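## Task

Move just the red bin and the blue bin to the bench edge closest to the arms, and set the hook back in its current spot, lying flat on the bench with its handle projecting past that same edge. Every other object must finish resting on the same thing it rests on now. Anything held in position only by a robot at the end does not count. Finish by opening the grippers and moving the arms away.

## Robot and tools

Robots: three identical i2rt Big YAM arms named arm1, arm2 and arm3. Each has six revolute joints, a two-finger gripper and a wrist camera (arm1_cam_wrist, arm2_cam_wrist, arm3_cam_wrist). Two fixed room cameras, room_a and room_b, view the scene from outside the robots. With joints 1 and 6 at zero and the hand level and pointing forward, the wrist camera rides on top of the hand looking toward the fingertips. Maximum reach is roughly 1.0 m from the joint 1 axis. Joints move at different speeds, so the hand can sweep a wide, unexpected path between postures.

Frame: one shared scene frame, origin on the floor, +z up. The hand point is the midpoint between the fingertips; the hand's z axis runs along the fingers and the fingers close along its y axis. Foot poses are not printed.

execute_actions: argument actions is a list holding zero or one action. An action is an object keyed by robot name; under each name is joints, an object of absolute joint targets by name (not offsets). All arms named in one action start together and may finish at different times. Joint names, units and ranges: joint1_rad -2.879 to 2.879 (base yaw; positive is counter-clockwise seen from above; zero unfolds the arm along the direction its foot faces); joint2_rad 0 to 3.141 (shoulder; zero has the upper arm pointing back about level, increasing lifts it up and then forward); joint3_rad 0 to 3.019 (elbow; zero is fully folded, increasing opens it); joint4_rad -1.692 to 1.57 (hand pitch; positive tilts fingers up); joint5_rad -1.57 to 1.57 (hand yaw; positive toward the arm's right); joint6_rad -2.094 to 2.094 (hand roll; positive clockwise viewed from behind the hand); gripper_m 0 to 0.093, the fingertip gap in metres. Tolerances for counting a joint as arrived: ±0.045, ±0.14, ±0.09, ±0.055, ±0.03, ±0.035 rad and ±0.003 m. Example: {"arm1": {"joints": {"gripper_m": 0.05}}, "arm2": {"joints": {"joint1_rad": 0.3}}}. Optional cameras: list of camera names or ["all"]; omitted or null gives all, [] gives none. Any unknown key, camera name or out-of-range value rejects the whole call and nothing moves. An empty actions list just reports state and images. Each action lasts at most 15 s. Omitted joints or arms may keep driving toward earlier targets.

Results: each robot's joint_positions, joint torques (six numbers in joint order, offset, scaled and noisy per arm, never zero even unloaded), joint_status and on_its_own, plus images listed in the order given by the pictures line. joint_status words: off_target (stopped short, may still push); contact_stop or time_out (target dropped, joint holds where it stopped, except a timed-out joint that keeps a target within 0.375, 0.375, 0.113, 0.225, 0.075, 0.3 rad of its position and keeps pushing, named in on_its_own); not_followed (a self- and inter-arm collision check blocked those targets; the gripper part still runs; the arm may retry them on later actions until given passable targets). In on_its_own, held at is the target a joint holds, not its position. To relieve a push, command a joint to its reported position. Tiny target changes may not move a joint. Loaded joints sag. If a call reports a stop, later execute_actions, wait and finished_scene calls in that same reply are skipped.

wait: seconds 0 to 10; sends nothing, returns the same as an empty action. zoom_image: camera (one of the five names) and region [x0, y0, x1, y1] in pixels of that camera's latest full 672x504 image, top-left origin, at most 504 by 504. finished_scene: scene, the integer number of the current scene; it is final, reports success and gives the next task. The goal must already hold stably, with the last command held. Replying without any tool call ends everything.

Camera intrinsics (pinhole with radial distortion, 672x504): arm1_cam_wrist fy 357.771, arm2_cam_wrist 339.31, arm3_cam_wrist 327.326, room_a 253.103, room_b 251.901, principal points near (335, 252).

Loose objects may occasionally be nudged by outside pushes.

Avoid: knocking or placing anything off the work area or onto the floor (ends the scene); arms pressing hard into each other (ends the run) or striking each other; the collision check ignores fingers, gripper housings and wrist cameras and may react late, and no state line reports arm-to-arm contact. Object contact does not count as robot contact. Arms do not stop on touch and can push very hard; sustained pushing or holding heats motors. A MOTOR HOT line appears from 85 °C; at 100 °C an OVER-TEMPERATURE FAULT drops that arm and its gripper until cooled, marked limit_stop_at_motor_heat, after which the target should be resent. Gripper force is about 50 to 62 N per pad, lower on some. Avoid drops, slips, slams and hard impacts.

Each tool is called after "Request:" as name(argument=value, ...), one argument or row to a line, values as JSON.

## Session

Request:
execute_actions(
  actions=[],
)

Scene clock: 0.00 s.
Joint torques (N m, as the arm reports them, + toward a larger angle): no reading
arm1.joint_positions: joint1_rad=-0.338 joint2_rad=+0.412 joint3_rad=+1.405 joint4_rad=-1.427 joint5_rad=-0.064 joint6_rad=+0.731 gripper_m=+0.094
arm1.joint_status: not commanded
arm1.hand: x=-0.8938 y=+0.1338 z=+1.3444 quat_wxyz=(-0.269, +0.233, -0.811, -0.465) (m; scene frame)
arm2.joint_positions: joint1_rad=+0.399 joint2_rad=+0.384 joint3_rad=+1.438 joint4_rad=-1.610 joint5_rad=+0.180 joint6_rad=+0.022 gripper_m=+0.094
arm2.joint_status: not commanded
arm2.hand: x=-0.0272 y=+0.0955 z=+1.2753 quat_wxyz=(-0.324, +0.703, -0.516, -0.367) (m; scene frame)
arm3.joint_positions: joint1_rad=-0.706 joint2_rad=+0.602 joint3_rad=+1.455 joint4_rad=-1.504 joint5_rad=-0.261 joint6_rad=-0.433 gripper_m=+0.095
arm3.joint_status: not commanded
arm3.hand: x=+1.0356 y=+0.1768 z=+1.2676 quat_wxyz=(-0.400, +0.589, -0.669, -0.211) (m; scene frame)
pictures: arm1_cam_wrist, arm2_cam_wrist, arm3_cam_wrist, room_a, room_b
Images, in order (width x height): arm1_cam_wrist 672x504, arm2_cam_wrist 672x504, arm3_cam_wrist 672x504, room_a 672x504, room_b 672x504.

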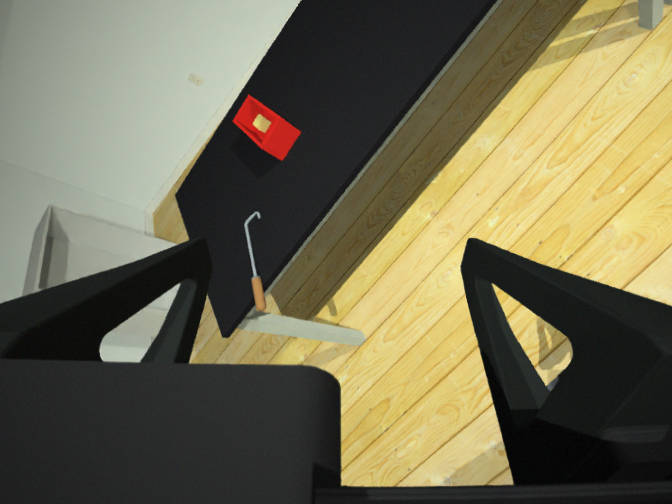

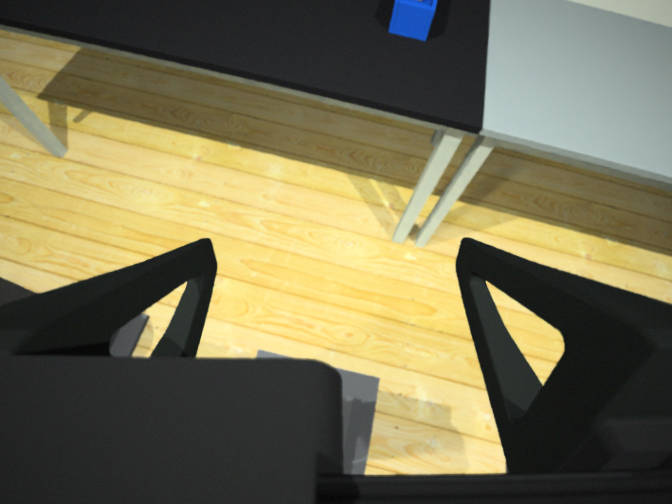

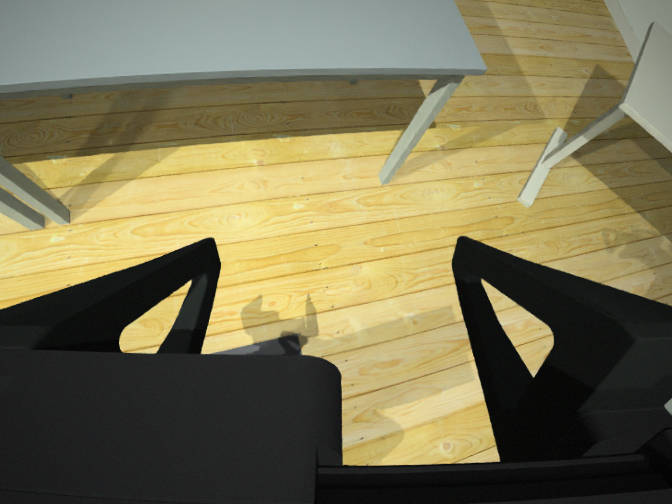

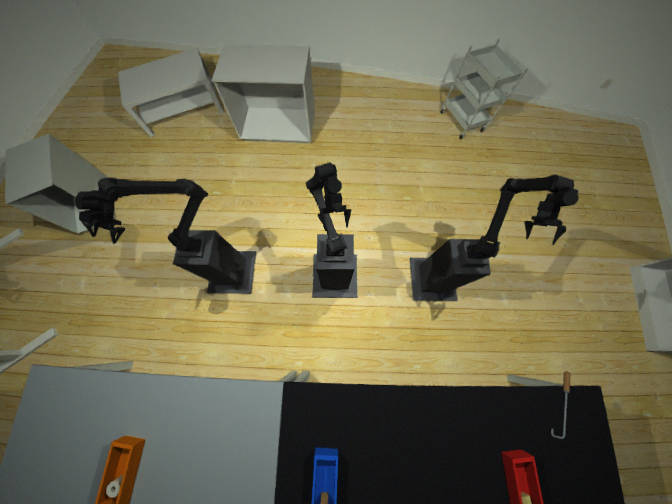

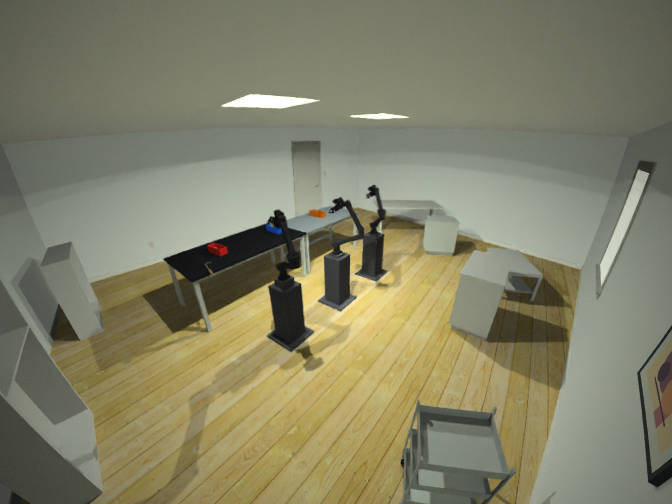

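Request:
execute_actions(
  actions=[
    {"arm1":{"joints":{"joint1_rad":0.887,"joint2_rad":2.38,"joint3_rad":1.67,"joint4_rad":0.78,"joint5_rad":1.15,"joint6_rad":0}},"arm2":{"joints":{"joint1_rad":0.7,"joint2_rad":1.0,"joint3_rad":1.0,"joint4_rad":-0.1,"joint5_rad":0,"joint6_rad":0}},"arm3":{"joints":{"joint1_rad":0.7,"joint2_rad":1.2,"joint3_rad":1.2,"joint4_rad":-0.1,"joint5_rad":0,"joint6_rad":0}}},
  ],
  cameras=["arm1_cam_wrist","room_a"],
)

Scene clock: 12.47 s.
Joint torques (N m, as the arm reports them, + toward a larger angle): arm1=[ -0.98 -23.87   8.73   1.86   0.11  -0.24] | arm2=[ 0.02 -7.08 10.71  2.05 -0.09 -0.08] | arm3=[ 1.22 -9.66 12.94  2.21  0.12  0.1 ]
arm1.joint_positions: joint1_rad=+0.881 joint2_rad=+2.387 joint3_rad=+1.651 joint4_rad=+0.764 joint5_rad=+1.148 joint6_rad=+0.015 gripper_m=+0.094
arm1.joint_status: all done
arm1.hand: x=-1.4365 y=+0.6044 z=+0.8736 quat_wxyz=(-0.550, +0.420, -0.565, -0.449) (m; scene frame)
arm2.joint_positions: joint1_rad=+0.694 joint2_rad=+0.998 joint3_rad=+0.985 joint4_rad=-0.115 joint5_rad=+0.004 joint6_rad=+0.013 gripper_m=+0.094
arm2.joint_status: all done
arm2.hand: x=-0.3473 y=+0.3748 z=+1.1843 quat_wxyz=(-0.269, +0.683, -0.315, -0.602) (m; scene frame)
arm3.joint_positions: joint1_rad=+0.699 joint2_rad=+1.208 joint3_rad=+1.192 joint4_rad=-0.117 joint5_rad=+0.000 joint6_rad=-0.014 gripper_m=+0.095
arm3.joint_status: all done
arm3.hand: x=+0.5700 y=+0.4369 z=+1.1951 quat_wxyz=(-0.275, +0.686, -0.309, -0.598) (m; scene frame)
pictures: arm1_cam_wrist, room_a
Images, in order (width x height): arm1_cam_wrist 672x504, room_a 672x504.

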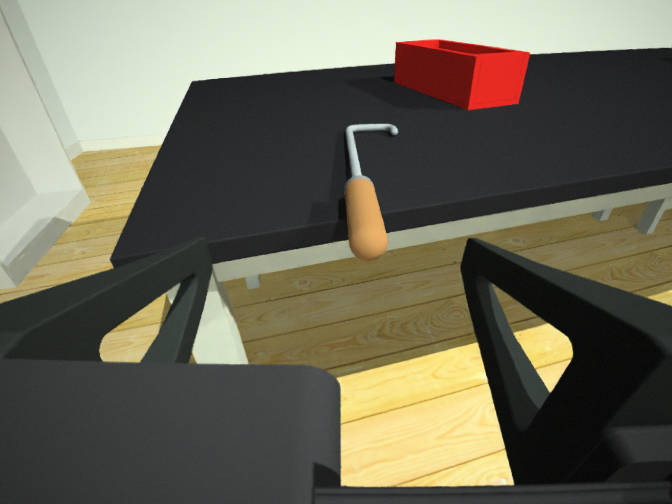

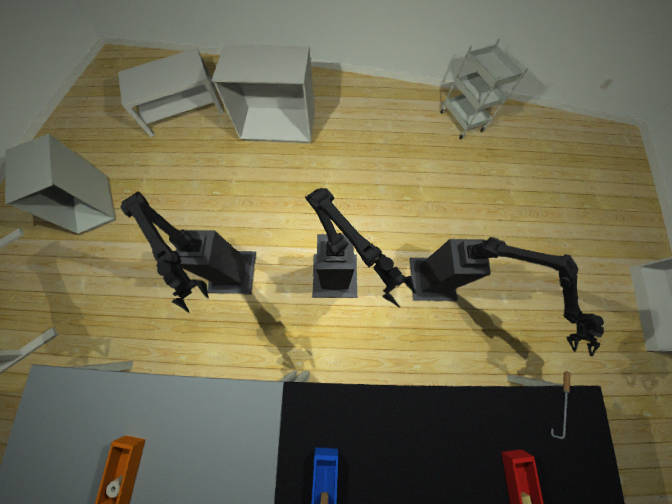

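Request:
execute_actions(
  actions=[
    {"arm1":{"joints":{"joint1_rad":0.785,"joint2_rad":2.535,"joint3_rad":1.75,"joint4_rad":0.83,"joint5_rad":1.025}}},
  ],
  cameras=["arm1_cam_wrist"],
)

Scene clock: 17.03 s.
Joint torques (N m, as the arm reports them, + toward a larger angle): arm1=[ -1.24 -24.87   8.8    1.88  -0.04  -0.24] | arm2=[-0.04 -6.98 10.65  2.06 -0.1  -0.08] | arm3=[ 1.07 -9.98 13.1   2.39  0.13  0.1 ]
arm1.joint_positions: joint1_rad=+0.782 joint2_rad=+2.548 joint3_rad=+1.725 joint4_rad=+0.817 joint5_rad=+1.027 joint6_rad=+0.014 gripper_m=+0.094
arm1.joint_status: all done
arm1.hand: x=-1.3998 y=+0.6612 z=+0.7899 quat_wxyz=(-0.548, +0.439, -0.558, -0.444) (m; scene frame)
arm2.joint_positions: joint1_rad=+0.694 joint2_rad=+0.998 joint3_rad=+0.985 joint4_rad=-0.115 joint5_rad=+0.004 joint6_rad=+0.013 gripper_m=+0.094
arm2.joint_status: not commanded
arm2.hand: x=-0.3473 y=+0.3748 z=+1.1843 quat_wxyz=(-0.269, +0.683, -0.315, -0.602) (m; scene frame)
arm3.joint_positions: joint1_rad=+0.699 joint2_rad=+1.208 joint3_rad=+1.192 joint4_rad=-0.117 joint5_rad=+0.000 joint6_rad=-0.014 gripper_m=+0.095
arm3.joint_status: not commanded
arm3.hand: x=+0.5700 y=+0.4369 z=+1.1951 quat_wxyz=(-0.275, +0.686, -0.309, -0.598) (m; scene frame)
pictures: arm1_cam_wrist
Images, in order (width x height): arm1_cam_wrist 672x504.

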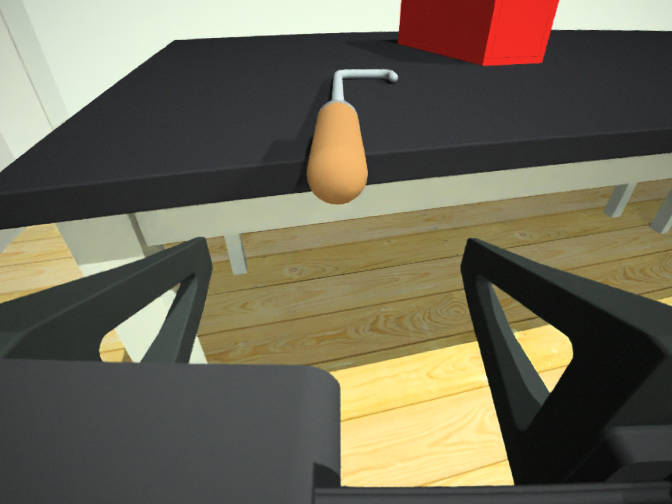

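Request:
execute_actions(
  actions=[
    {"arm1":{"joints":{"joint1_rad":0.667,"joint2_rad":2.655,"joint3_rad":2.05,"joint4_rad":0.66,"joint5_rad":0.92}}},
  ],
  cameras=["arm1_cam_wrist"],
)

Scene clock: 20.73 s.
Joint torques (N m, as the arm reports them, + toward a larger angle): arm1=[ -1.42 -26.12  10.91   1.34  -0.04  -0.23] | arm2=[-0.16 -7.33 10.65  2.13 -0.09 -0.1 ] | arm3=[  1.46 -10.17  12.94   2.39   0.14   0.13]
arm1.joint_positions: joint1_rad=+0.668 joint2_rad=+2.656 joint3_rad=+2.011 joint4_rad=+0.665 joint5_rad=+0.922 joint6_rad=+0.013 gripper_m=+0.094
arm1.joint_status: all done
arm1.hand: x=-1.3769 y=+0.7622 z=+0.8050 quat_wxyz=(-0.549, +0.427, -0.560, -0.450) (m; scene frame)
arm2.joint_positions: joint1_rad=+0.694 joint2_rad=+0.998 joint3_rad=+0.985 joint4_rad=-0.115 joint5_rad=+0.004 joint6_rad=+0.013 gripper_m=+0.094
arm2.joint_status: not commanded
arm2.hand: x=-0.3473 y=+0.3748 z=+1.1843 quat_wxyz=(-0.269, +0.683, -0.315, -0.602) (m; scene frame)
arm3.joint_positions: joint1_rad=+0.699 joint2_rad=+1.208 joint3_rad=+1.192 joint4_rad=-0.117 joint5_rad=+0.000 joint6_rad=-0.014 gripper_m=+0.095
arm3.joint_status: not commanded
arm3.hand: x=+0.5700 y=+0.4369 z=+1.1951 quat_wxyz=(-0.275, +0.686, -0.309, -0.598) (m; scene frame)
pictures: arm1_cam_wrist
Images, in order (width x height): arm1_cam_wrist 672x504.

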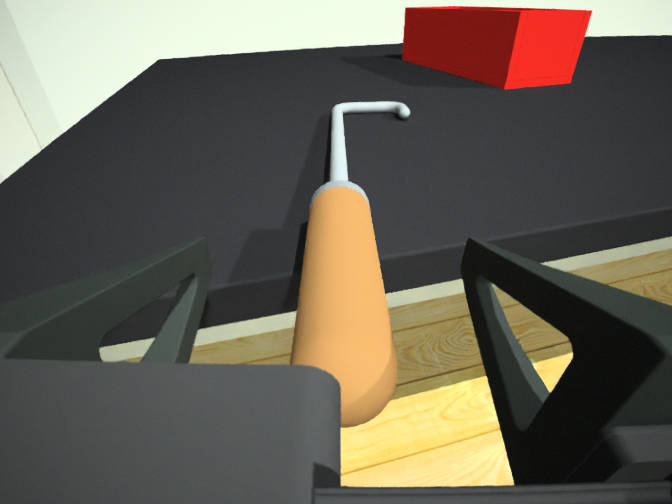

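Lower, grip, small lift with roll, then up and over.

Request:
execute_actions(
  actions=[
    {"arm1":{"joints":{"joint4_rad":0.59}}},
  ],
  cameras=[],
)

Request:
execute_actions(
  actions=[
    {"arm1":{"joints":{"gripper_m":0}}},
  ],
  cameras=["arm1_cam_wrist"],
)

Request:
execute_actions(
  actions=[
    {"arm1":{"joints":{"joint2_rad":2.5,"joint6_rad":1.58}}},
  ],
  cameras=["arm1_cam_wrist"],
)

Request:
execute_actions(
  actions=[
    {"arm1":{"joints":{"joint2_rad":2.3,"joint5_rad":0.1}}},
  ],
  cameras=[],
)

Request:
execute_actions(
  actions=[
    {"arm1":{"joints":{"joint1_rad":0.05,"joint4_rad":0.4}}},
  ],
  cameras=["arm1_cam_wrist","arm2_cam_wrist","room_a"],
)

Scene clock: 40.63 s.
Joint torques (N m, as the arm reports them, + toward a larger angle): arm1=[ -1.44 -26.17  10.96   1.28   0.    -0.23] | arm2=[-0.12 -7.26 10.62  2.14 -0.09 -0.07] | arm3=[ 1.26 -9.88 13.02  2.44  0.11  0.08]
arm1.joint_positions: joint1_rad=+0.668 joint2_rad=+2.656 joint3_rad=+2.011 joint4_rad=+0.597 joint5_rad=+0.922 joint6_rad=+0.013 gripper_m=+0.094
arm1.joint_status: all done
arm1.hand: x=-1.3768 y=+0.7620 z=+0.7930 quat_wxyz=(-0.550, +0.451, -0.560, -0.426) (m; scene frame)
arm2.joint_positions: joint1_rad=+0.694 joint2_rad=+0.998 joint3_rad=+0.985 joint4_rad=-0.115 joint5_rad=+0.004 joint6_rad=+0.013 gripper_m=+0.094
arm2.joint_status: not commanded
arm2.hand: x=-0.3473 y=+0.3748 z=+1.1843 quat_wxyz=(-0.269, +0.683, -0.315, -0.602) (m; scene frame)
arm3.joint_positions: joint1_rad=+0.699 joint2_rad=+1.208 joint3_rad=+1.192 joint4_rad=-0.117 joint5_rad=+0.000 joint6_rad=-0.014 gripper_m=+0.095
arm3.joint_status: not commanded
arm3.hand: x=+0.5700 y=+0.4369 z=+1.1951 quat_wxyz=(-0.275, +0.686, -0.309, -0.598) (m; scene frame)
pictures: none
No camera images: the call's "cameras" was empty. Leave "cameras" out to get every camera's image.

Scene clock: 41.37 s.
Joint torques (N m, as the arm reports them, + toward a larger angle): arm1=[ -1.44 -26.23  10.94   1.3    0.02  -0.22] | arm2=[-0.08 -7.12 10.71  2.1  -0.06 -0.09] | arm3=[  0.92 -10.14  12.94   2.38   0.12   0.15]
arm1.joint_positions: joint1_rad=+0.668 joint2_rad=+2.656 joint3_rad=+2.011 joint4_rad=+0.597 joint5_rad=+0.921 joint6_rad=+0.013 gripper_m=+0.029
arm1.joint_status: gripper_m off_target (ended at +0.029, target +0.000)
arm1.hand: x=-1.3769 y=+0.7620 z=+0.7929 quat_wxyz=(-0.550, +0.452, -0.559, -0.425) (m; scene frame)
arm2.joint_positions: joint1_rad=+0.694 joint2_rad=+0.998 joint3_rad=+0.985 joint4_rad=-0.115 joint5_rad=+0.004 joint6_rad=+0.013 gripper_m=+0.094
arm2.joint_status: not commanded
arm2.hand: x=-0.3473 y=+0.3748 z=+1.1843 quat_wxyz=(-0.269, +0.683, -0.315, -0.602) (m; scene frame)
arm3.joint_positions: joint1_rad=+0.699 joint2_rad=+1.208 joint3_rad=+1.192 joint4_rad=-0.117 joint5_rad=+0.000 joint6_rad=-0.014 gripper_m=+0.095
arm3.joint_status: not commanded
arm3.hand: x=+0.5700 y=+0.4369 z=+1.1951 quat_wxyz=(-0.275, +0.686, -0.309, -0.598) (m; scene frame)
pictures: arm1_cam_wrist
Images, in order (width x height): arm1_cam_wrist 672x504.

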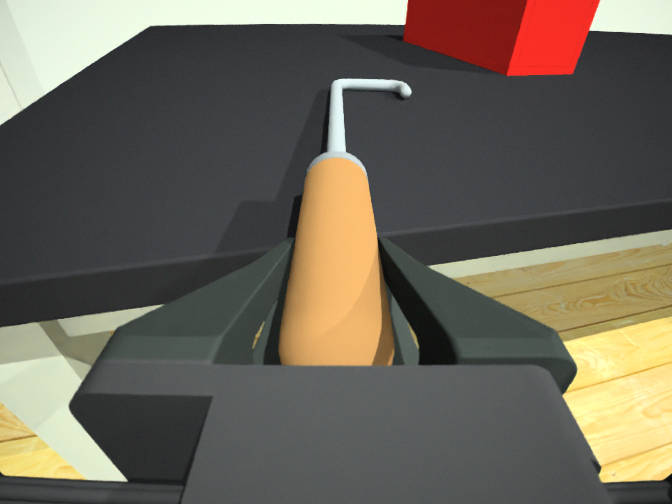

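Scene clock: 43.53 s.
Joint torques (N m, as the arm reports them, + toward a larger angle): arm1=[ -1.48 -30.2   11.39   2.11   0.01   0.05] | arm2=[-0.37 -7.28 10.68  2.1  -0.09 -0.1 ] | arm3=[ 0.88 -9.45 13.1   2.26  0.13  0.16]
arm1.joint_positions: joint1_rad=+0.668 joint2_rad=+2.556 joint3_rad=+2.011 joint4_rad=+0.569 joint5_rad=+0.921 joint6_rad=+1.561 gripper_m=+0.029
arm1.joint_status: all done
arm1.hand: x=-1.3817 y=+0.7686 z=+0.8737 quat_wxyz=(-0.077, -0.086, -0.698, -0.707) (m; scene frame)
arm2.joint_positions: joint1_rad=+0.694 joint2_rad=+0.998 joint3_rad=+0.985 joint4_rad=-0.115 joint5_rad=+0.004 joint6_rad=+0.013 gripper_m=+0.094
arm2.joint_status: not commanded
arm2.hand: x=-0.3473 y=+0.3748 z=+1.1843 quat_wxyz=(-0.269, +0.683, -0.315, -0.602) (m; scene frame)
arm3.joint_positions: joint1_rad=+0.699 joint2_rad=+1.208 joint3_rad=+1.192 joint4_rad=-0.117 joint5_rad=+0.000 joint6_rad=-0.014 gripper_m=+0.095
arm3.joint_status: not commanded
arm3.hand: x=+0.5700 y=+0.4369 z=+1.1951 quat_wxyz=(-0.275, +0.686, -0.309, -0.598) (m; scene frame)
pictures: arm1_cam_wrist
Images, in order (width x height): arm1_cam_wrist 672x504.

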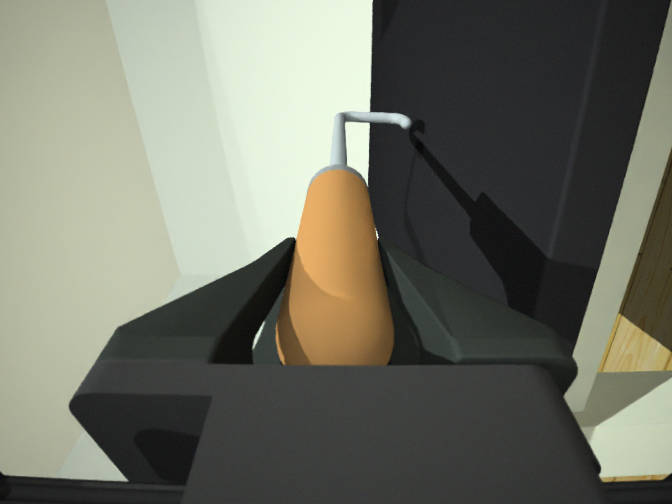

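Scene clock: 44.97 s.
Joint torques (N m, as the arm reports them, + toward a larger angle): arm1=[ -1.5  -28.27  13.3    2.84  -0.02   0.04] | arm2=[ 0.14 -7.19 10.57  2.04 -0.09 -0.08] | arm3=[ 1.11 -9.59 13.07  2.47  0.12  0.08]
arm1.joint_positions: joint1_rad=+0.668 joint2_rad=+2.337 joint3_rad=+1.998 joint4_rad=+0.554 joint5_rad=+0.101 joint6_rad=+1.562 gripper_m=+0.029
arm1.joint_status: all done
arm1.hand: x=-1.5067 y=+0.7344 z=+1.0671 quat_wxyz=(+0.232, +0.175, -0.602, -0.744) (m; scene frame)
arm2.joint_positions: joint1_rad=+0.694 joint2_rad=+0.998 joint3_rad=+0.985 joint4_rad=-0.115 joint5_rad=+0.004 joint6_rad=+0.013 gripper_m=+0.094
arm2.joint_status: not commanded
arm2.hand: x=-0.3473 y=+0.3748 z=+1.1843 quat_wxyz=(-0.269, +0.683, -0.315, -0.602) (m; scene frame)
arm3.joint_positions: joint1_rad=+0.699 joint2_rad=+1.208 joint3_rad=+1.192 joint4_rad=-0.117 joint5_rad=+0.000 joint6_rad=-0.014 gripper_m=+0.095
arm3.joint_status: not commanded
arm3.hand: x=+0.5700 y=+0.4369 z=+1.1951 quat_wxyz=(-0.275, +0.686, -0.309, -0.598) (m; scene frame)
pictures: none
No camera images: the call's "cameras" was empty. Leave "cameras" out to get every camera's image.

Scene clock: 47.80 s.
Joint torques (N m, as the arm reports them, + toward a larger angle): arm1=[ -1.16 -28.99  13.35   2.79   0.     0.04] | arm2=[ 0.04 -7.01 10.68  2.09 -0.08 -0.1 ] | arm3=[  1.11 -10.12  12.95   2.28   0.11   0.11]
arm1.joint_positions: joint1_rad=+0.048 joint2_rad=+2.344 joint3_rad=+1.998 joint4_rad=+0.368 joint5_rad=+0.101 joint6_rad=+1.562 gripper_m=+0.029
arm1.joint_status: all done
arm1.hand: x=-0.9750 y=+0.9410 z=+1.0113 quat_wxyz=(-0.011, -0.011, -0.700, -0.714) (m; scene frame)
arm2.joint_positions: joint1_rad=+0.694 joint2_rad=+0.998 joint3_rad=+0.985 joint4_rad=-0.115 joint5_rad=+0.004 joint6_rad=+0.013 gripper_m=+0.094
arm2.joint_status: not commanded
arm2.hand: x=-0.3473 y=+0.3748 z=+1.1843 quat_wxyz=(-0.269, +0.683, -0.315, -0.602) (m; scene frame)
arm3.joint_positions: joint1_rad=+0.699 joint2_rad=+1.208 joint3_rad=+1.192 joint4_rad=-0.117 joint5_rad=+0.000 joint6_rad=-0.014 gripper_m=+0.095
arm3.joint_status: not commanded
arm3.hand: x=+0.5700 y=+0.4369 z=+1.1951 quat_wxyz=(-0.275, +0.686, -0.309, -0.598) (m; scene frame)
pictures: arm1_cam_wrist, arm2_cam_wrist, room_a
Images, in order (width x height): arm1_cam_wrist 672x504, arm2_cam_wrist 672x504, room_a 672x504.

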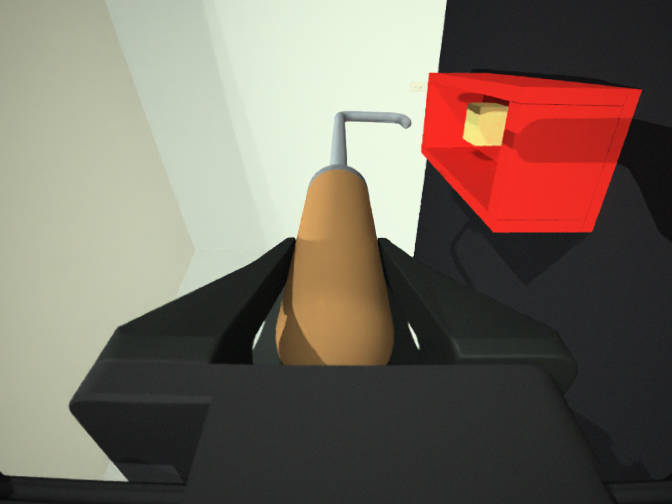

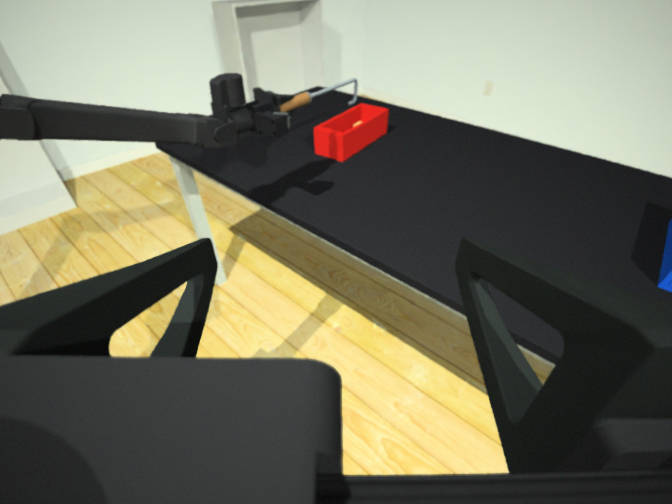

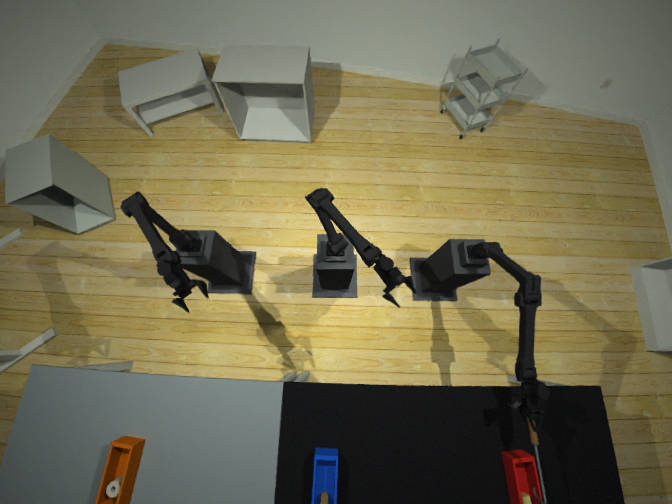

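Request:
execute_actions(
  actions=[
    {"arm1":{"joints":{"joint2_rad":2.345,"joint3_rad":1.745,"joint4_rad":0.665,"joint5_rad":0.07}}},
  ],
  cameras=["arm2_cam_wrist"],
)

Request:
execute_actions(
  actions=[
    {"arm1":{"joints":{"joint2_rad":2.17,"joint3_rad":1.385,"joint4_rad":0.85}}},
  ],
  cameras=[],
)

Request:
execute_actions(
  actions=[
    {"arm1":{"joints":{"joint2_rad":2.015,"joint3_rad":1.045,"joint4_rad":1.03}}},
  ],
  cameras=[],
)

Request:
execute_actions(
  actions=[
    {"arm1":{"joints":{"joint2_rad":1.885,"joint3_rad":0.745,"joint4_rad":1.195}}},
  ],
  cameras=["arm2_cam_wrist","room_a"],
)

Scene clock: 57.23 s.
Joint torques (N m, as the arm reports them, + toward a larger angle): arm1=[ -1.37 -27.32   9.53   2.55   0.06  -0.04] | arm2=[ 0.23 -7.17 10.64  2.12 -0.08 -0.1 ] | arm3=[ 1.08 -9.47 13.1   2.35  0.16  0.05]
arm1.joint_positions: joint1_rad=+0.049 joint2_rad=+2.383 joint3_rad=+1.726 joint4_rad=+0.639 joint5_rad=+0.070 joint6_rad=+1.569 gripper_m=+0.029
arm1.joint_status: all done
arm1.hand: x=-0.9784 y=+0.8924 z=+0.8851 quat_wxyz=(+0.001, -0.001, -0.715, -0.700) (m; scene frame)
arm2.joint_positions: joint1_rad=+0.694 joint2_rad=+0.998 joint3_rad=+0.985 joint4_rad=-0.115 joint5_rad=+0.004 joint6_rad=+0.013 gripper_m=+0.094
arm2.joint_status: not commanded
arm2.hand: x=-0.3473 y=+0.3748 z=+1.1843 quat_wxyz=(-0.269, +0.683, -0.315, -0.602) (m; scene frame)
arm3.joint_positions: joint1_rad=+0.699 joint2_rad=+1.208 joint3_rad=+1.192 joint4_rad=-0.117 joint5_rad=+0.000 joint6_rad=-0.014 gripper_m=+0.095
arm3.joint_status: not commanded
arm3.hand: x=+0.5700 y=+0.4369 z=+1.1951 quat_wxyz=(-0.275, +0.686, -0.309, -0.598) (m; scene frame)
pictures: arm2_cam_wrist
Images, in order (width x height): arm2_cam_wrist 672x504.

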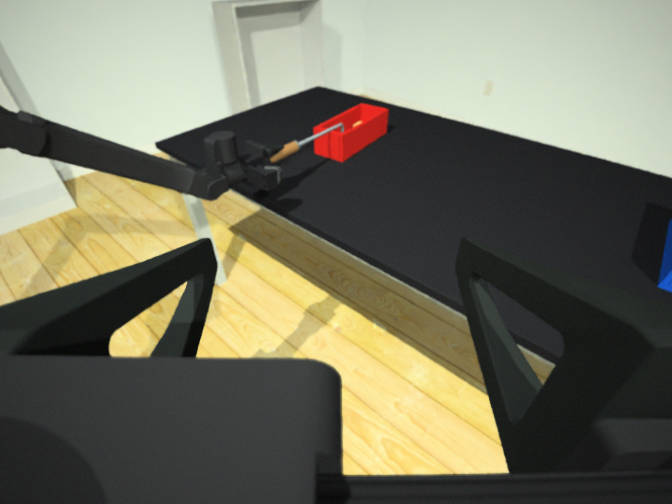

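Scene clock: 58.27 s.
Joint torques (N m, as the arm reports them, + toward a larger angle): arm1=[ -1.35 -25.13   7.58   2.79   0.08  -0.04] | arm2=[-0.29 -7.05 10.69  2.04 -0.1  -0.1 ] | arm3=[ 1.   -9.5  13.07  2.37  0.09  0.09]
arm1.joint_positions: joint1_rad=+0.049 joint2_rad=+2.220 joint3_rad=+1.378 joint4_rad=+0.818 joint5_rad=+0.069 joint6_rad=+1.569 gripper_m=+0.029
arm1.joint_status: all done
arm1.hand: x=-0.9724 y=+0.8058 z=+0.8820 quat_wxyz=(+0.001, -0.001, -0.717, -0.697) (m; scene frame)
arm2.joint_positions: joint1_rad=+0.694 joint2_rad=+0.998 joint3_rad=+0.985 joint4_rad=-0.115 joint5_rad=+0.004 joint6_rad=+0.013 gripper_m=+0.094
arm2.joint_status: not commanded
arm2.hand: x=-0.3473 y=+0.3748 z=+1.1843 quat_wxyz=(-0.269, +0.683, -0.315, -0.602) (m; scene frame)
arm3.joint_positions: joint1_rad=+0.699 joint2_rad=+1.208 joint3_rad=+1.192 joint4_rad=-0.117 joint5_rad=+0.000 joint6_rad=-0.014 gripper_m=+0.095
arm3.joint_status: not commanded
arm3.hand: x=+0.5700 y=+0.4369 z=+1.1951 quat_wxyz=(-0.275, +0.686, -0.309, -0.598) (m; scene frame)
pictures: none
No camera images: the call's "cameras" was empty. Leave "cameras" out to get every camera's image.

Scene clock: 59.23 s.
Joint torques (N m, as the arm reports them, + toward a larger angle): arm1=[ -1.34 -21.49   6.43   2.85   0.08  -0.04] | arm2=[ 0.03 -6.97 10.71  2.08 -0.09 -0.08] | arm3=[ 1.02 -9.95 13.05  2.28  0.14  0.12]
arm1.joint_positions: joint1_rad=+0.049 joint2_rad=+2.062 joint3_rad=+1.036 joint4_rad=+0.996 joint5_rad=+0.069 joint6_rad=+1.569 gripper_m=+0.029
arm1.joint_status: all done
arm1.hand: x=-0.9654 y=+0.7051 z=+0.8798 quat_wxyz=(+0.001, +0.000, -0.719, -0.695) (m; scene frame)
arm2.joint_positions: joint1_rad=+0.694 joint2_rad=+0.998 joint3_rad=+0.985 joint4_rad=-0.115 joint5_rad=+0.004 joint6_rad=+0.013 gripper_m=+0.094
arm2.joint_status: not commanded
arm2.hand: x=-0.3473 y=+0.3748 z=+1.1843 quat_wxyz=(-0.269, +0.683, -0.315, -0.602) (m; scene frame)
arm3.joint_positions: joint1_rad=+0.699 joint2_rad=+1.208 joint3_rad=+1.192 joint4_rad=-0.117 joint5_rad=+0.000 joint6_rad=-0.014 gripper_m=+0.095
arm3.joint_status: not commanded
arm3.hand: x=+0.5700 y=+0.4369 z=+1.1951 quat_wxyz=(-0.275, +0.686, -0.309, -0.598) (m; scene frame)
pictures: none
No camera images: the call's "cameras" was empty. Leave "cameras" out to get every camera's image.

Scene clock: 60.17 s.
Joint torques (N m, as the arm reports them, + toward a larger angle): arm1=[ -1.42 -17.68   5.41   3.04   0.08  -0.05] | arm2=[-0.13 -7.21 10.66  2.09 -0.1  -0.09] | arm3=[ 0.71 -9.69 13.1   2.38  0.15  0.12]
arm1.joint_positions: joint1_rad=+0.049 joint2_rad=+1.927 joint3_rad=+0.732 joint4_rad=+1.156 joint5_rad=+0.069 joint6_rad=+1.569 gripper_m=+0.029
arm1.joint_status: all done
arm1.hand: x=-0.9583 y=+0.6049 z=+0.8793 quat_wxyz=(+0.001, +0.000, -0.722, -0.692) (m; scene frame)
arm2.joint_positions: joint1_rad=+0.694 joint2_rad=+0.998 joint3_rad=+0.985 joint4_rad=-0.115 joint5_rad=+0.004 joint6_rad=+0.013 gripper_m=+0.094
arm2.joint_status: not commanded
arm2.hand: x=-0.3473 y=+0.3748 z=+1.1843 quat_wxyz=(-0.269, +0.683, -0.315, -0.602) (m; scene frame)
arm3.joint_positions: joint1_rad=+0.699 joint2_rad=+1.208 joint3_rad=+1.192 joint4_rad=-0.117 joint5_rad=+0.000 joint6_rad=-0.014 gripper_m=+0.095
arm3.joint_status: not commanded
arm3.hand: x=+0.5700 y=+0.4369 z=+1.1951 quat_wxyz=(-0.275, +0.686, -0.309, -0.598) (m; scene frame)
pictures: arm2_cam_wrist, room_a
Images, in order (width x height): arm2_cam_wrist 672x504, room_a 672x504.

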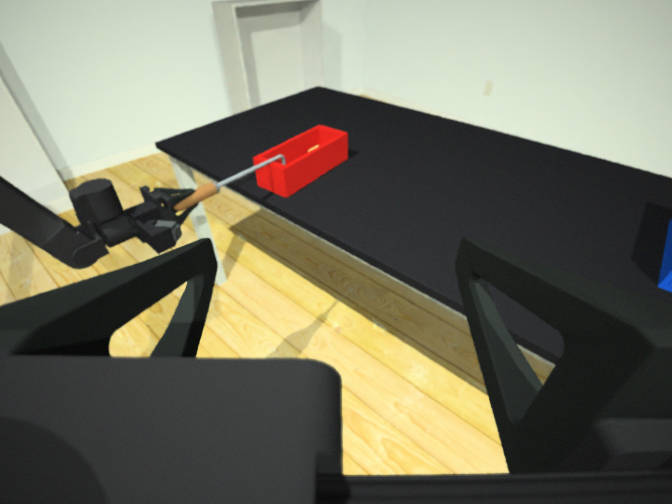

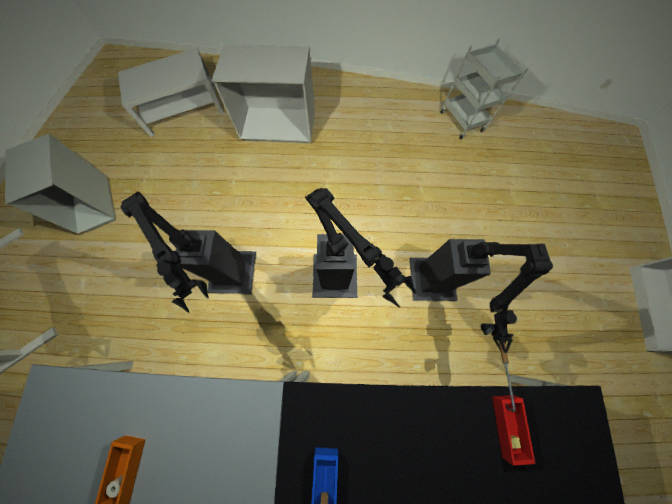

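Request:
execute_actions(
  actions=[
    {"arm1":{"joints":{"joint2_rad":1.81,"joint3_rad":0.575,"joint4_rad":1.29}},"arm2":{"joints":{"joint2_rad":0.7}}},
  ],
  cameras=[],
)

Request:
execute_actions(
  actions=[
    {"arm1":{"joints":{"joint3_rad":1.05}},"arm2":{"joints":{"joint1_rad":0.64,"joint3_rad":1.9,"joint4_rad":0.66,"joint5_rad":0.666}}},
  ],
  cameras=[],
)

Request:
execute_actions(
  actions=[
    {"arm1":{"joints":{"joint1_rad":-0.676,"joint2_rad":2.3,"joint3_rad":1.92,"joint4_rad":0.65,"joint5_rad":-0.656}}},
  ],
  cameras=[],
)

Request:
execute_actions(
  actions=[
    {"arm1":{"joints":{"joint2_rad":2.44,"joint6_rad":-0.01}}},
  ],
  cameras=[],
)

Request:
execute_actions(
  actions=[
    {"arm1":{"joints":{"joint2_rad":2.575,"joint4_rad":0.74}}},
  ],
  cameras=["arm1_cam_wrist","room_a"],
)

Scene clock: 69.53 s.
Joint torques (N m, as the arm reports them, + toward a larger angle): arm1=[ -1.38 -15.49   4.84   3.25   0.08  -0.05] | arm2=[ 0.   -2.46 10.13  1.64 -0.08 -0.08] | arm3=[ 0.54 -9.98 12.93  2.59  0.14  0.12]
arm1.joint_positions: joint1_rad=+0.049 joint2_rad=+1.850 joint3_rad=+0.560 joint4_rad=+1.244 joint5_rad=+0.069 joint6_rad=+1.569 gripper_m=+0.029
arm1.joint_status: all done
arm1.hand: x=-0.9541 y=+0.5444 z=+0.8796 quat_wxyz=(+0.001, +0.000, -0.724, -0.690) (m; scene frame)
arm2.joint_positions: joint1_rad=+0.694 joint2_rad=+0.705 joint3_rad=+0.985 joint4_rad=-0.104 joint5_rad=+0.004 joint6_rad=+0.013 gripper_m=+0.094
arm2.joint_status: all done
arm2.hand: x=-0.2727 y=+0.2900 z=+1.3120 quat_wxyz=(-0.312, +0.583, -0.269, -0.700) (m; scene frame)
arm3.joint_positions: joint1_rad=+0.699 joint2_rad=+1.208 joint3_rad=+1.192 joint4_rad=-0.117 joint5_rad=+0.000 joint6_rad=-0.014 gripper_m=+0.095
arm3.joint_status: not commanded
arm3.hand: x=+0.5700 y=+0.4369 z=+1.1951 quat_wxyz=(-0.275, +0.686, -0.309, -0.598) (m; scene frame)
pictures: none
No camera images: the call's "cameras" was empty. Leave "cameras" out to get every camera's image.

Scene clock: 71.40 s.
Joint torques (N m, as the arm reports them, + toward a larger angle): arm1=[ -1.4  -19.17  10.59   2.9    0.01  -0.04] | arm2=[-1.    8.8   1.58 -1.07 -0.16 -0.11] | arm3=[ 1.34 -9.71 12.99  2.46  0.11  0.09]
arm1.joint_positions: joint1_rad=+0.049 joint2_rad=+1.848 joint3_rad=+1.000 joint4_rad=+1.247 joint5_rad=+0.069 joint6_rad=+1.569 gripper_m=+0.029
arm1.joint_status: all done
arm1.hand: x=-0.9618 y=+0.6719 z=+1.0668 quat_wxyz=(+0.011, -0.012, -0.555, -0.832) (m; scene frame)
arm2.joint_positions: joint1_rad=+0.646 joint2_rad=+0.706 joint3_rad=+1.904 joint4_rad=+0.661 joint5_rad=+0.661 joint6_rad=+0.011 gripper_m=+0.095
arm2.joint_status: all done
arm2.hand: x=+0.1534 y=-0.0457 z=+1.7213 quat_wxyz=(-0.359, -0.262, -0.229, -0.866) (m; scene frame)
arm3.joint_positions: joint1_rad=+0.699 joint2_rad=+1.208 joint3_rad=+1.192 joint4_rad=-0.117 joint5_rad=+0.000 joint6_rad=-0.014 gripper_m=+0.095
arm3.joint_status: not commanded
arm3.hand: x=+0.5700 y=+0.4369 z=+1.1951 quat_wxyz=(-0.275, +0.686, -0.309, -0.598) (m; scene frame)
pictures: none
No camera images: the call's "cameras" was empty. Leave "cameras" out to get every camera's image.

Scene clock: 73.73 s.
Joint torques (N m, as the arm reports them, + toward a larger angle): arm1=[ -1.12 -28.54  14.19   2.51   0.13  -0.12] | arm2=[-1.14  8.42  1.45 -0.96 -0.17 -0.12] | arm3=[  1.26 -10.33  12.98   2.49   0.1    0.1 ]
arm1.joint_positions: joint1_rad=-0.681 joint2_rad=+2.352 joint3_rad=+1.848 joint4_rad=+0.623 joint5_rad=-0.657 joint6_rad=+1.576 gripper_m=+0.029
arm1.joint_status: all done
arm1.hand: x=-0.4709 y=+0.7618 z=+0.9707 quat_wxyz=(-0.023, +0.021, -0.674, -0.738) (m; scene frame)
arm2.joint_positions: joint1_rad=+0.646 joint2_rad=+0.706 joint3_rad=+1.904 joint4_rad=+0.661 joint5_rad=+0.661 joint6_rad=+0.011 gripper_m=+0.095
arm2.joint_status: not commanded
arm2.hand: x=+0.1534 y=-0.0457 z=+1.7213 quat_wxyz=(-0.359, -0.262, -0.229, -0.866) (m; scene frame)
arm3.joint_positions: joint1_rad=+0.699 joint2_rad=+1.208 joint3_rad=+1.192 joint4_rad=-0.117 joint5_rad=+0.000 joint6_rad=-0.014 gripper_m=+0.095
arm3.joint_status: not commanded
arm3.hand: x=+0.5700 y=+0.4369 z=+1.1951 quat_wxyz=(-0.275, +0.686, -0.309, -0.598) (m; scene frame)
pictures: none
No camera images: the call's "cameras" was empty. Leave "cameras" out to get every camera's image.

Scene clock: 75.90 s.
Joint torques (N m, as the arm reports them, + toward a larger angle): arm1=[ -1.28 -28.94  12.71   2.42   0.05  -0.27] | arm2=[-1.06  8.38  1.48 -0.93 -0.17 -0.11] | arm3=[ 1.17 -9.67 13.1   2.38  0.13  0.05]
arm1.joint_positions: joint1_rad=-0.678 joint2_rad=+2.486 joint3_rad=+1.859 joint4_rad=+0.626 joint5_rad=-0.656 joint6_rad=+0.008 gripper_m=+0.029
arm1.joint_status: all done
arm1.hand: x=-0.4722 y=+0.7655 z=+0.8622 quat_wxyz=(-0.496, +0.497, -0.504, -0.503) (m; scene frame)
arm2.joint_positions: joint1_rad=+0.646 joint2_rad=+0.706 joint3_rad=+1.904 joint4_rad=+0.661 joint5_rad=+0.661 joint6_rad=+0.011 gripper_m=+0.095
arm2.joint_status: not commanded
arm2.hand: x=+0.1534 y=-0.0457 z=+1.7213 quat_wxyz=(-0.359, -0.262, -0.229, -0.866) (m; scene frame)
arm3.joint_positions: joint1_rad=+0.699 joint2_rad=+1.208 joint3_rad=+1.192 joint4_rad=-0.117 joint5_rad=+0.000 joint6_rad=-0.014 gripper_m=+0.095
arm3.joint_status: not commanded
arm3.hand: x=+0.5700 y=+0.4369 z=+1.1951 quat_wxyz=(-0.275, +0.686, -0.309, -0.598) (m; scene frame)
pictures: none
No camera images: the call's "cameras" was empty. Leave "cameras" out to get every camera's image.

Scene clock: 76.83 s.
Joint torques (N m, as the arm reports them, + toward a larger angle): arm1=[ -1.32 -26.64  11.61   1.99   0.03  -0.09] | arm2=[-0.92  8.16  1.5  -0.99 -0.17 -0.12] | arm3=[ 1.33 -9.68 12.88  2.43  0.14  0.1 ]
arm1.joint_positions: joint1_rad=-0.678 joint2_rad=+2.592 joint3_rad=+1.867 joint4_rad=+0.729 joint5_rad=-0.656 joint6_rad=-0.008 gripper_m=+0.029
arm1.joint_status: all done
arm1.hand: x=-0.4766 y=+0.7599 z=+0.7965 quat_wxyz=(-0.501, +0.501, -0.499, -0.499) (m; scene frame)
arm2.joint_positions: joint1_rad=+0.646 joint2_rad=+0.706 joint3_rad=+1.904 joint4_rad=+0.661 joint5_rad=+0.661 joint6_rad=+0.011 gripper_m=+0.095
arm2.joint_status: not commanded
arm2.hand: x=+0.1534 y=-0.0457 z=+1.7213 quat_wxyz=(-0.359, -0.262, -0.229, -0.866) (m; scene frame)
arm3.joint_positions: joint1_rad=+0.699 joint2_rad=+1.208 joint3_rad=+1.192 joint4_rad=-0.117 joint5_rad=+0.000 joint6_rad=-0.014 gripper_m=+0.095
arm3.joint_status: not commanded
arm3.hand: x=+0.5700 y=+0.4369 z=+1.1951 quat_wxyz=(-0.275, +0.686, -0.309, -0.598) (m; scene frame)
pictures: arm1_cam_wrist, room_a
Images, in order (width x height): arm1_cam_wrist 672x504, room_a 672x504.

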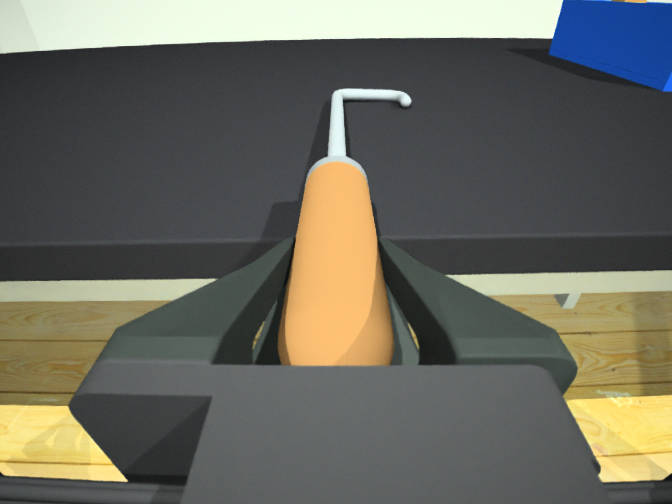

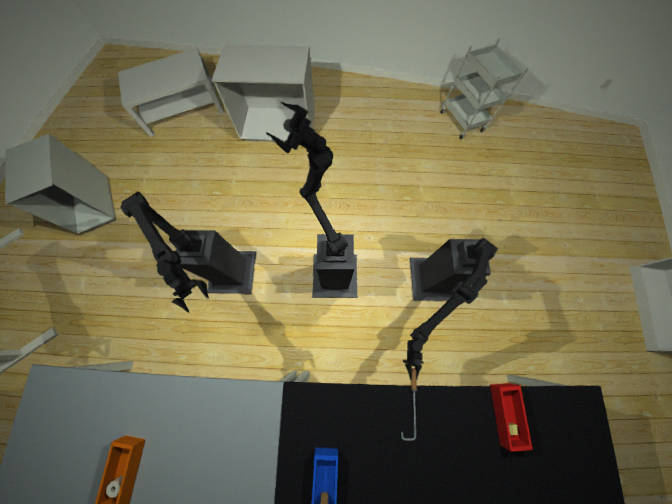

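Request:
execute_actions(
  actions=[
    {"arm1":{"joints":{"gripper_m":0.093}}},
  ],
  cameras=[],
)

Request:
execute_actions(
  actions=[
    {"arm1":{"joints":{"joint2_rad":2.2}}},
  ],
  cameras=[],
)

Request:
execute_actions(
  actions=[
    {"arm1":{"joints":{"joint1_rad":0.3,"joint2_rad":1.9}},"arm2":{"joints":{"joint2_rad":1.2}}},
  ],
  cameras=[],
)

Request:
execute_actions(
  actions=[
    {"arm2":{"joints":{"joint2_rad":2.42}}},
  ],
  cameras=[],
)

Request:
execute_actions(
  actions=[
    {"arm2":{"joints":{"joint2_rad":2.52}}},
  ],
  cameras=["arm2_cam_wrist"],
)

Scene clock: 82.23 s.
Joint torques (N m, as the arm reports them, + toward a larger angle): arm1=[ -1.33 -26.51  11.33   1.99   0.03  -0.09] | arm2=[-0.98  8.24  1.53 -0.87 -0.16 -0.1 ] | arm3=[ 0.24 -9.79 13.01  2.38  0.1   0.13]
arm1.joint_positions: joint1_rad=-0.678 joint2_rad=+2.592 joint3_rad=+1.871 joint4_rad=+0.729 joint5_rad=-0.656 joint6_rad=-0.008 gripper_m=+0.093
arm1.joint_status: all done
arm1.hand: x=-0.4759 y=+0.7609 z=+0.7987 quat_wxyz=(-0.503, +0.501, -0.498, -0.499) (m; scene frame)
arm2.joint_positions: joint1_rad=+0.646 joint2_rad=+0.706 joint3_rad=+1.904 joint4_rad=+0.661 joint5_rad=+0.661 joint6_rad=+0.011 gripper_m=+0.095
arm2.joint_status: not commanded
arm2.hand: x=+0.1534 y=-0.0457 z=+1.7213 quat_wxyz=(-0.359, -0.262, -0.229, -0.866) (m; scene frame)
arm3.joint_positions: joint1_rad=+0.699 joint2_rad=+1.208 joint3_rad=+1.192 joint4_rad=-0.117 joint5_rad=+0.000 joint6_rad=-0.014 gripper_m=+0.095
arm3.joint_status: not commanded
arm3.hand: x=+0.5700 y=+0.4369 z=+1.1951 quat_wxyz=(-0.275, +0.686, -0.309, -0.598) (m; scene frame)
pictures: none
No camera images: the call's "cameras" was empty. Leave "cameras" out to get every camera's image.

Scene clock: 84.10 s.
Joint torques (N m, as the arm reports them, + toward a larger angle): arm1=[ -1.31 -24.3   10.06   1.29   0.23  -0.06] | arm2=[-0.94  8.34  1.45 -0.88 -0.17 -0.11] | arm3=[ 1.38 -9.86 12.91  2.41  0.12  0.13]
arm1.joint_positions: joint1_rad=-0.678 joint2_rad=+2.204 joint3_rad=+1.908 joint4_rad=+0.742 joint5_rad=-0.656 joint6_rad=-0.008 gripper_m=+0.093
arm1.joint_status: all done
arm1.hand: x=-0.4869 y=+0.7447 z=+1.1536 quat_wxyz=(-0.643, +0.468, -0.334, -0.506) (m; scene frame)
arm2.joint_positions: joint1_rad=+0.646 joint2_rad=+0.706 joint3_rad=+1.904 joint4_rad=+0.661 joint5_rad=+0.661 joint6_rad=+0.011 gripper_m=+0.095
arm2.joint_status: not commanded
arm2.hand: x=+0.1534 y=-0.0457 z=+1.7213 quat_wxyz=(-0.359, -0.262, -0.229, -0.866) (m; scene frame)
arm3.joint_positions: joint1_rad=+0.699 joint2_rad=+1.208 joint3_rad=+1.192 joint4_rad=-0.117 joint5_rad=+0.000 joint6_rad=-0.014 gripper_m=+0.095
arm3.joint_status: not commanded
arm3.hand: x=+0.5700 y=+0.4369 z=+1.1951 quat_wxyz=(-0.275, +0.686, -0.309, -0.598) (m; scene frame)
pictures: none
No camera images: the call's "cameras" was empty. Leave "cameras" out to get every camera's image.

Scene clock: 86.17 s.
Joint torques (N m, as the arm reports them, + toward a larger angle): arm1=[ -1.26 -19.34  10.83   1.15   0.44  -0.05] | arm2=[-0.91 -5.78  7.66 -0.04 -0.23 -0.12] | arm3=[ 1.04 -9.07 13.03  2.47  0.08  0.1 ]
arm1.joint_positions: joint1_rad=+0.301 joint2_rad=+1.891 joint3_rad=+1.901 joint4_rad=+0.735 joint5_rad=-0.658 joint6_rad=-0.008 gripper_m=+0.093
arm1.joint_status: all done
arm1.hand: x=-1.2593 y=+0.6748 z=+1.3981 quat_wxyz=(-0.404, +0.479, +0.018, -0.779) (m; scene frame)
arm2.joint_positions: joint1_rad=+0.646 joint2_rad=+1.204 joint3_rad=+1.879 joint4_rad=+0.659 joint5_rad=+0.662 joint6_rad=+0.011 gripper_m=+0.095
arm2.joint_status: all done
arm2.hand: x=-0.1211 y=+0.2977 z=+1.6869 quat_wxyz=(-0.437, -0.040, -0.339, -0.832) (m; scene frame)
arm3.joint_positions: joint1_rad=+0.699 joint2_rad=+1.208 joint3_rad=+1.192 joint4_rad=-0.117 joint5_rad=+0.000 joint6_rad=-0.014 gripper_m=+0.095
arm3.joint_status: not commanded
arm3.hand: x=+0.5700 y=+0.4369 z=+1.1951 quat_wxyz=(-0.275, +0.686, -0.309, -0.598) (m; scene frame)
pictures: none
No camera images: the call's "cameras" was empty. Leave "cameras" out to get every camera's image.

Scene clock: 88.10 s.
Joint torques (N m, as the arm reports them, + toward a larger angle): arm1=[ -1.46 -19.37  10.77   1.17   0.44  -0.04] | arm2=[ -0.84 -27.92   9.86   1.82   0.13  -0.07] | arm3=[ 1.01 -9.68 12.99  2.44  0.14  0.12]
arm1.joint_positions: joint1_rad=+0.301 joint2_rad=+1.891 joint3_rad=+1.901 joint4_rad=+0.735 joint5_rad=-0.658 joint6_rad=-0.008 gripper_m=+0.093
arm1.joint_status: not commanded
arm1.hand: x=-1.2593 y=+0.6748 z=+1.3981 quat_wxyz=(-0.404, +0.479, +0.018, -0.779) (m; scene frame)
arm2.joint_positions: joint1_rad=+0.646 joint2_rad=+2.416 joint3_rad=+1.879 joint4_rad=+0.649 joint5_rad=+0.662 joint6_rad=+0.011 gripper_m=+0.095
arm2.joint_status: all done
arm2.hand: x=-0.4884 y=+0.7579 z=+0.8941 quat_wxyz=(-0.498, +0.461, -0.494, -0.544) (m; scene frame)
arm3.joint_positions: joint1_rad=+0.699 joint2_rad=+1.208 joint3_rad=+1.192 joint4_rad=-0.117 joint5_rad=+0.000 joint6_rad=-0.014 gripper_m=+0.095
arm3.joint_status: not commanded
arm3.hand: x=+0.5700 y=+0.4369 z=+1.1951 quat_wxyz=(-0.275, +0.686, -0.309, -0.598) (m; scene frame)
pictures: none
No camera images: the call's "cameras" was empty. Leave "cameras" out to get every camera's image.

Scene clock: 89.13 s.
Joint torques (N m, as the arm reports them, + toward a larger angle): arm1=[ -1.47 -19.45  10.76   1.18   0.44  -0.04] | arm2=[ -0.84 -29.44   9.17   1.56   0.16  -0.07] | arm3=[ 1.02 -9.85 12.95  2.37  0.13  0.09]
arm1.joint_positions: joint1_rad=+0.301 joint2_rad=+1.891 joint3_rad=+1.901 joint4_rad=+0.735 joint5_rad=-0.658 joint6_rad=-0.008 gripper_m=+0.093
arm1.joint_status: not commanded
arm1.hand: x=-1.2593 y=+0.6748 z=+1.3981 quat_wxyz=(-0.404, +0.479, +0.018, -0.779) (m; scene frame)
arm2.joint_positions: joint1_rad=+0.646 joint2_rad=+2.528 joint3_rad=+1.879 joint4_rad=+0.652 joint5_rad=+0.663 joint6_rad=+0.011 gripper_m=+0.095
arm2.joint_status: all done
arm2.hand: x=-0.4868 y=+0.7561 z=+0.7978 quat_wxyz=(-0.494, +0.500, -0.499, -0.506) (m; scene frame)
arm3.joint_positions: joint1_rad=+0.699 joint2_rad=+1.208 joint3_rad=+1.192 joint4_rad=-0.117 joint5_rad=+0.000 joint6_rad=-0.014 gripper_m=+0.095
arm3.joint_status: not commanded
arm3.hand: x=+0.5700 y=+0.4369 z=+1.1951 quat_wxyz=(-0.275, +0.686, -0.309, -0.598) (m; scene frame)
pictures: arm2_cam_wrist
Images, in order (width x height): arm2_cam_wrist 672x504.

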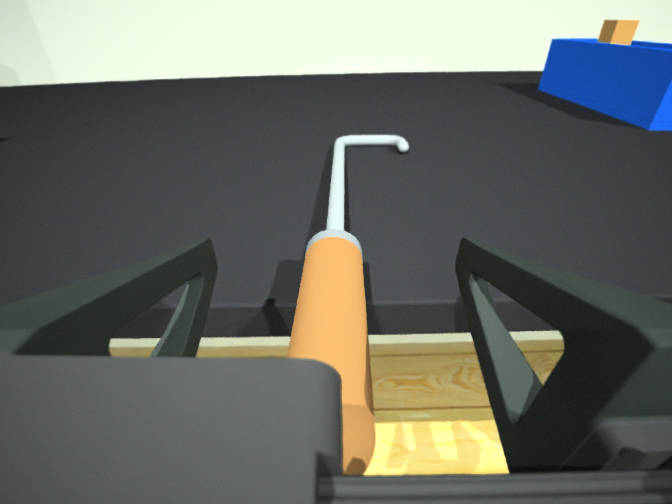

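Request:
execute_actions(
  actions=[
    {"arm2":{"joints":{"joint3_rad":1.835,"joint2_rad":2.53,"joint4_rad":0.71,"joint1_rad":0.665}}},
  ],
  cameras=["arm2_cam_wrist"],
)

Scene clock: 91.63 s.
Joint torques (N m, as the arm reports them, + toward a larger angle): arm1=[ -1.46 -19.46  10.77   1.17   0.44  -0.05] | arm2=[  0.27 -28.54   7.1    1.91   0.14  -0.1 ] | arm3=[ 0.71 -9.45 13.15  2.42  0.16  0.13]
arm1.joint_positions: joint1_rad=+0.301 joint2_rad=+1.891 joint3_rad=+1.901 joint4_rad=+0.735 joint5_rad=-0.658 joint6_rad=-0.008 gripper_m=+0.093
arm1.joint_status: not commanded
arm1.hand: x=-1.2593 y=+0.6748 z=+1.3981 quat_wxyz=(-0.404, +0.479, +0.018, -0.779) (m; scene frame)
arm2.joint_positions: joint1_rad=+0.657 joint2_rad=+2.527 joint3_rad=+1.844 joint4_rad=+0.696 joint5_rad=+0.663 joint6_rad=+0.011 gripper_m=+0.095
arm2.joint_status: all done
arm2.hand: x=-0.4894 y=+0.7449 z=+0.7902 quat_wxyz=(-0.492, +0.499, -0.496, -0.513) (m; scene frame)
arm3.joint_positions: joint1_rad=+0.699 joint2_rad=+1.208 joint3_rad=+1.192 joint4_rad=-0.117 joint5_rad=+0.000 joint6_rad=-0.014 gripper_m=+0.095
arm3.joint_status: not commanded
arm3.hand: x=+0.5700 y=+0.4369 z=+1.1951 quat_wxyz=(-0.275, +0.686, -0.309, -0.598) (m; scene frame)
pictures: arm2_cam_wrist
Images, in order (width x height): arm2_cam_wrist 672x504.

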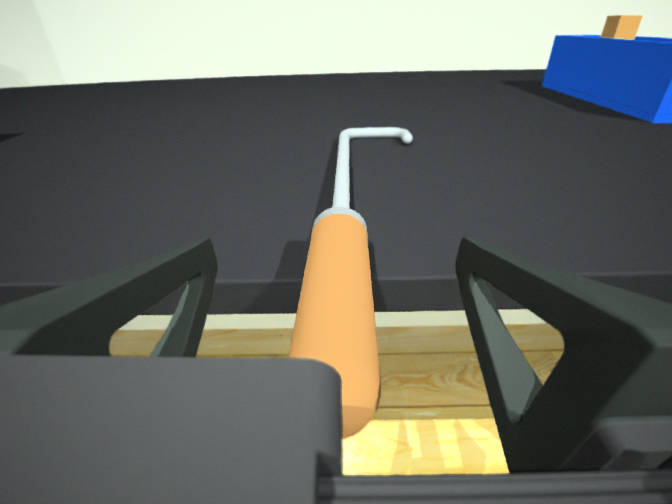

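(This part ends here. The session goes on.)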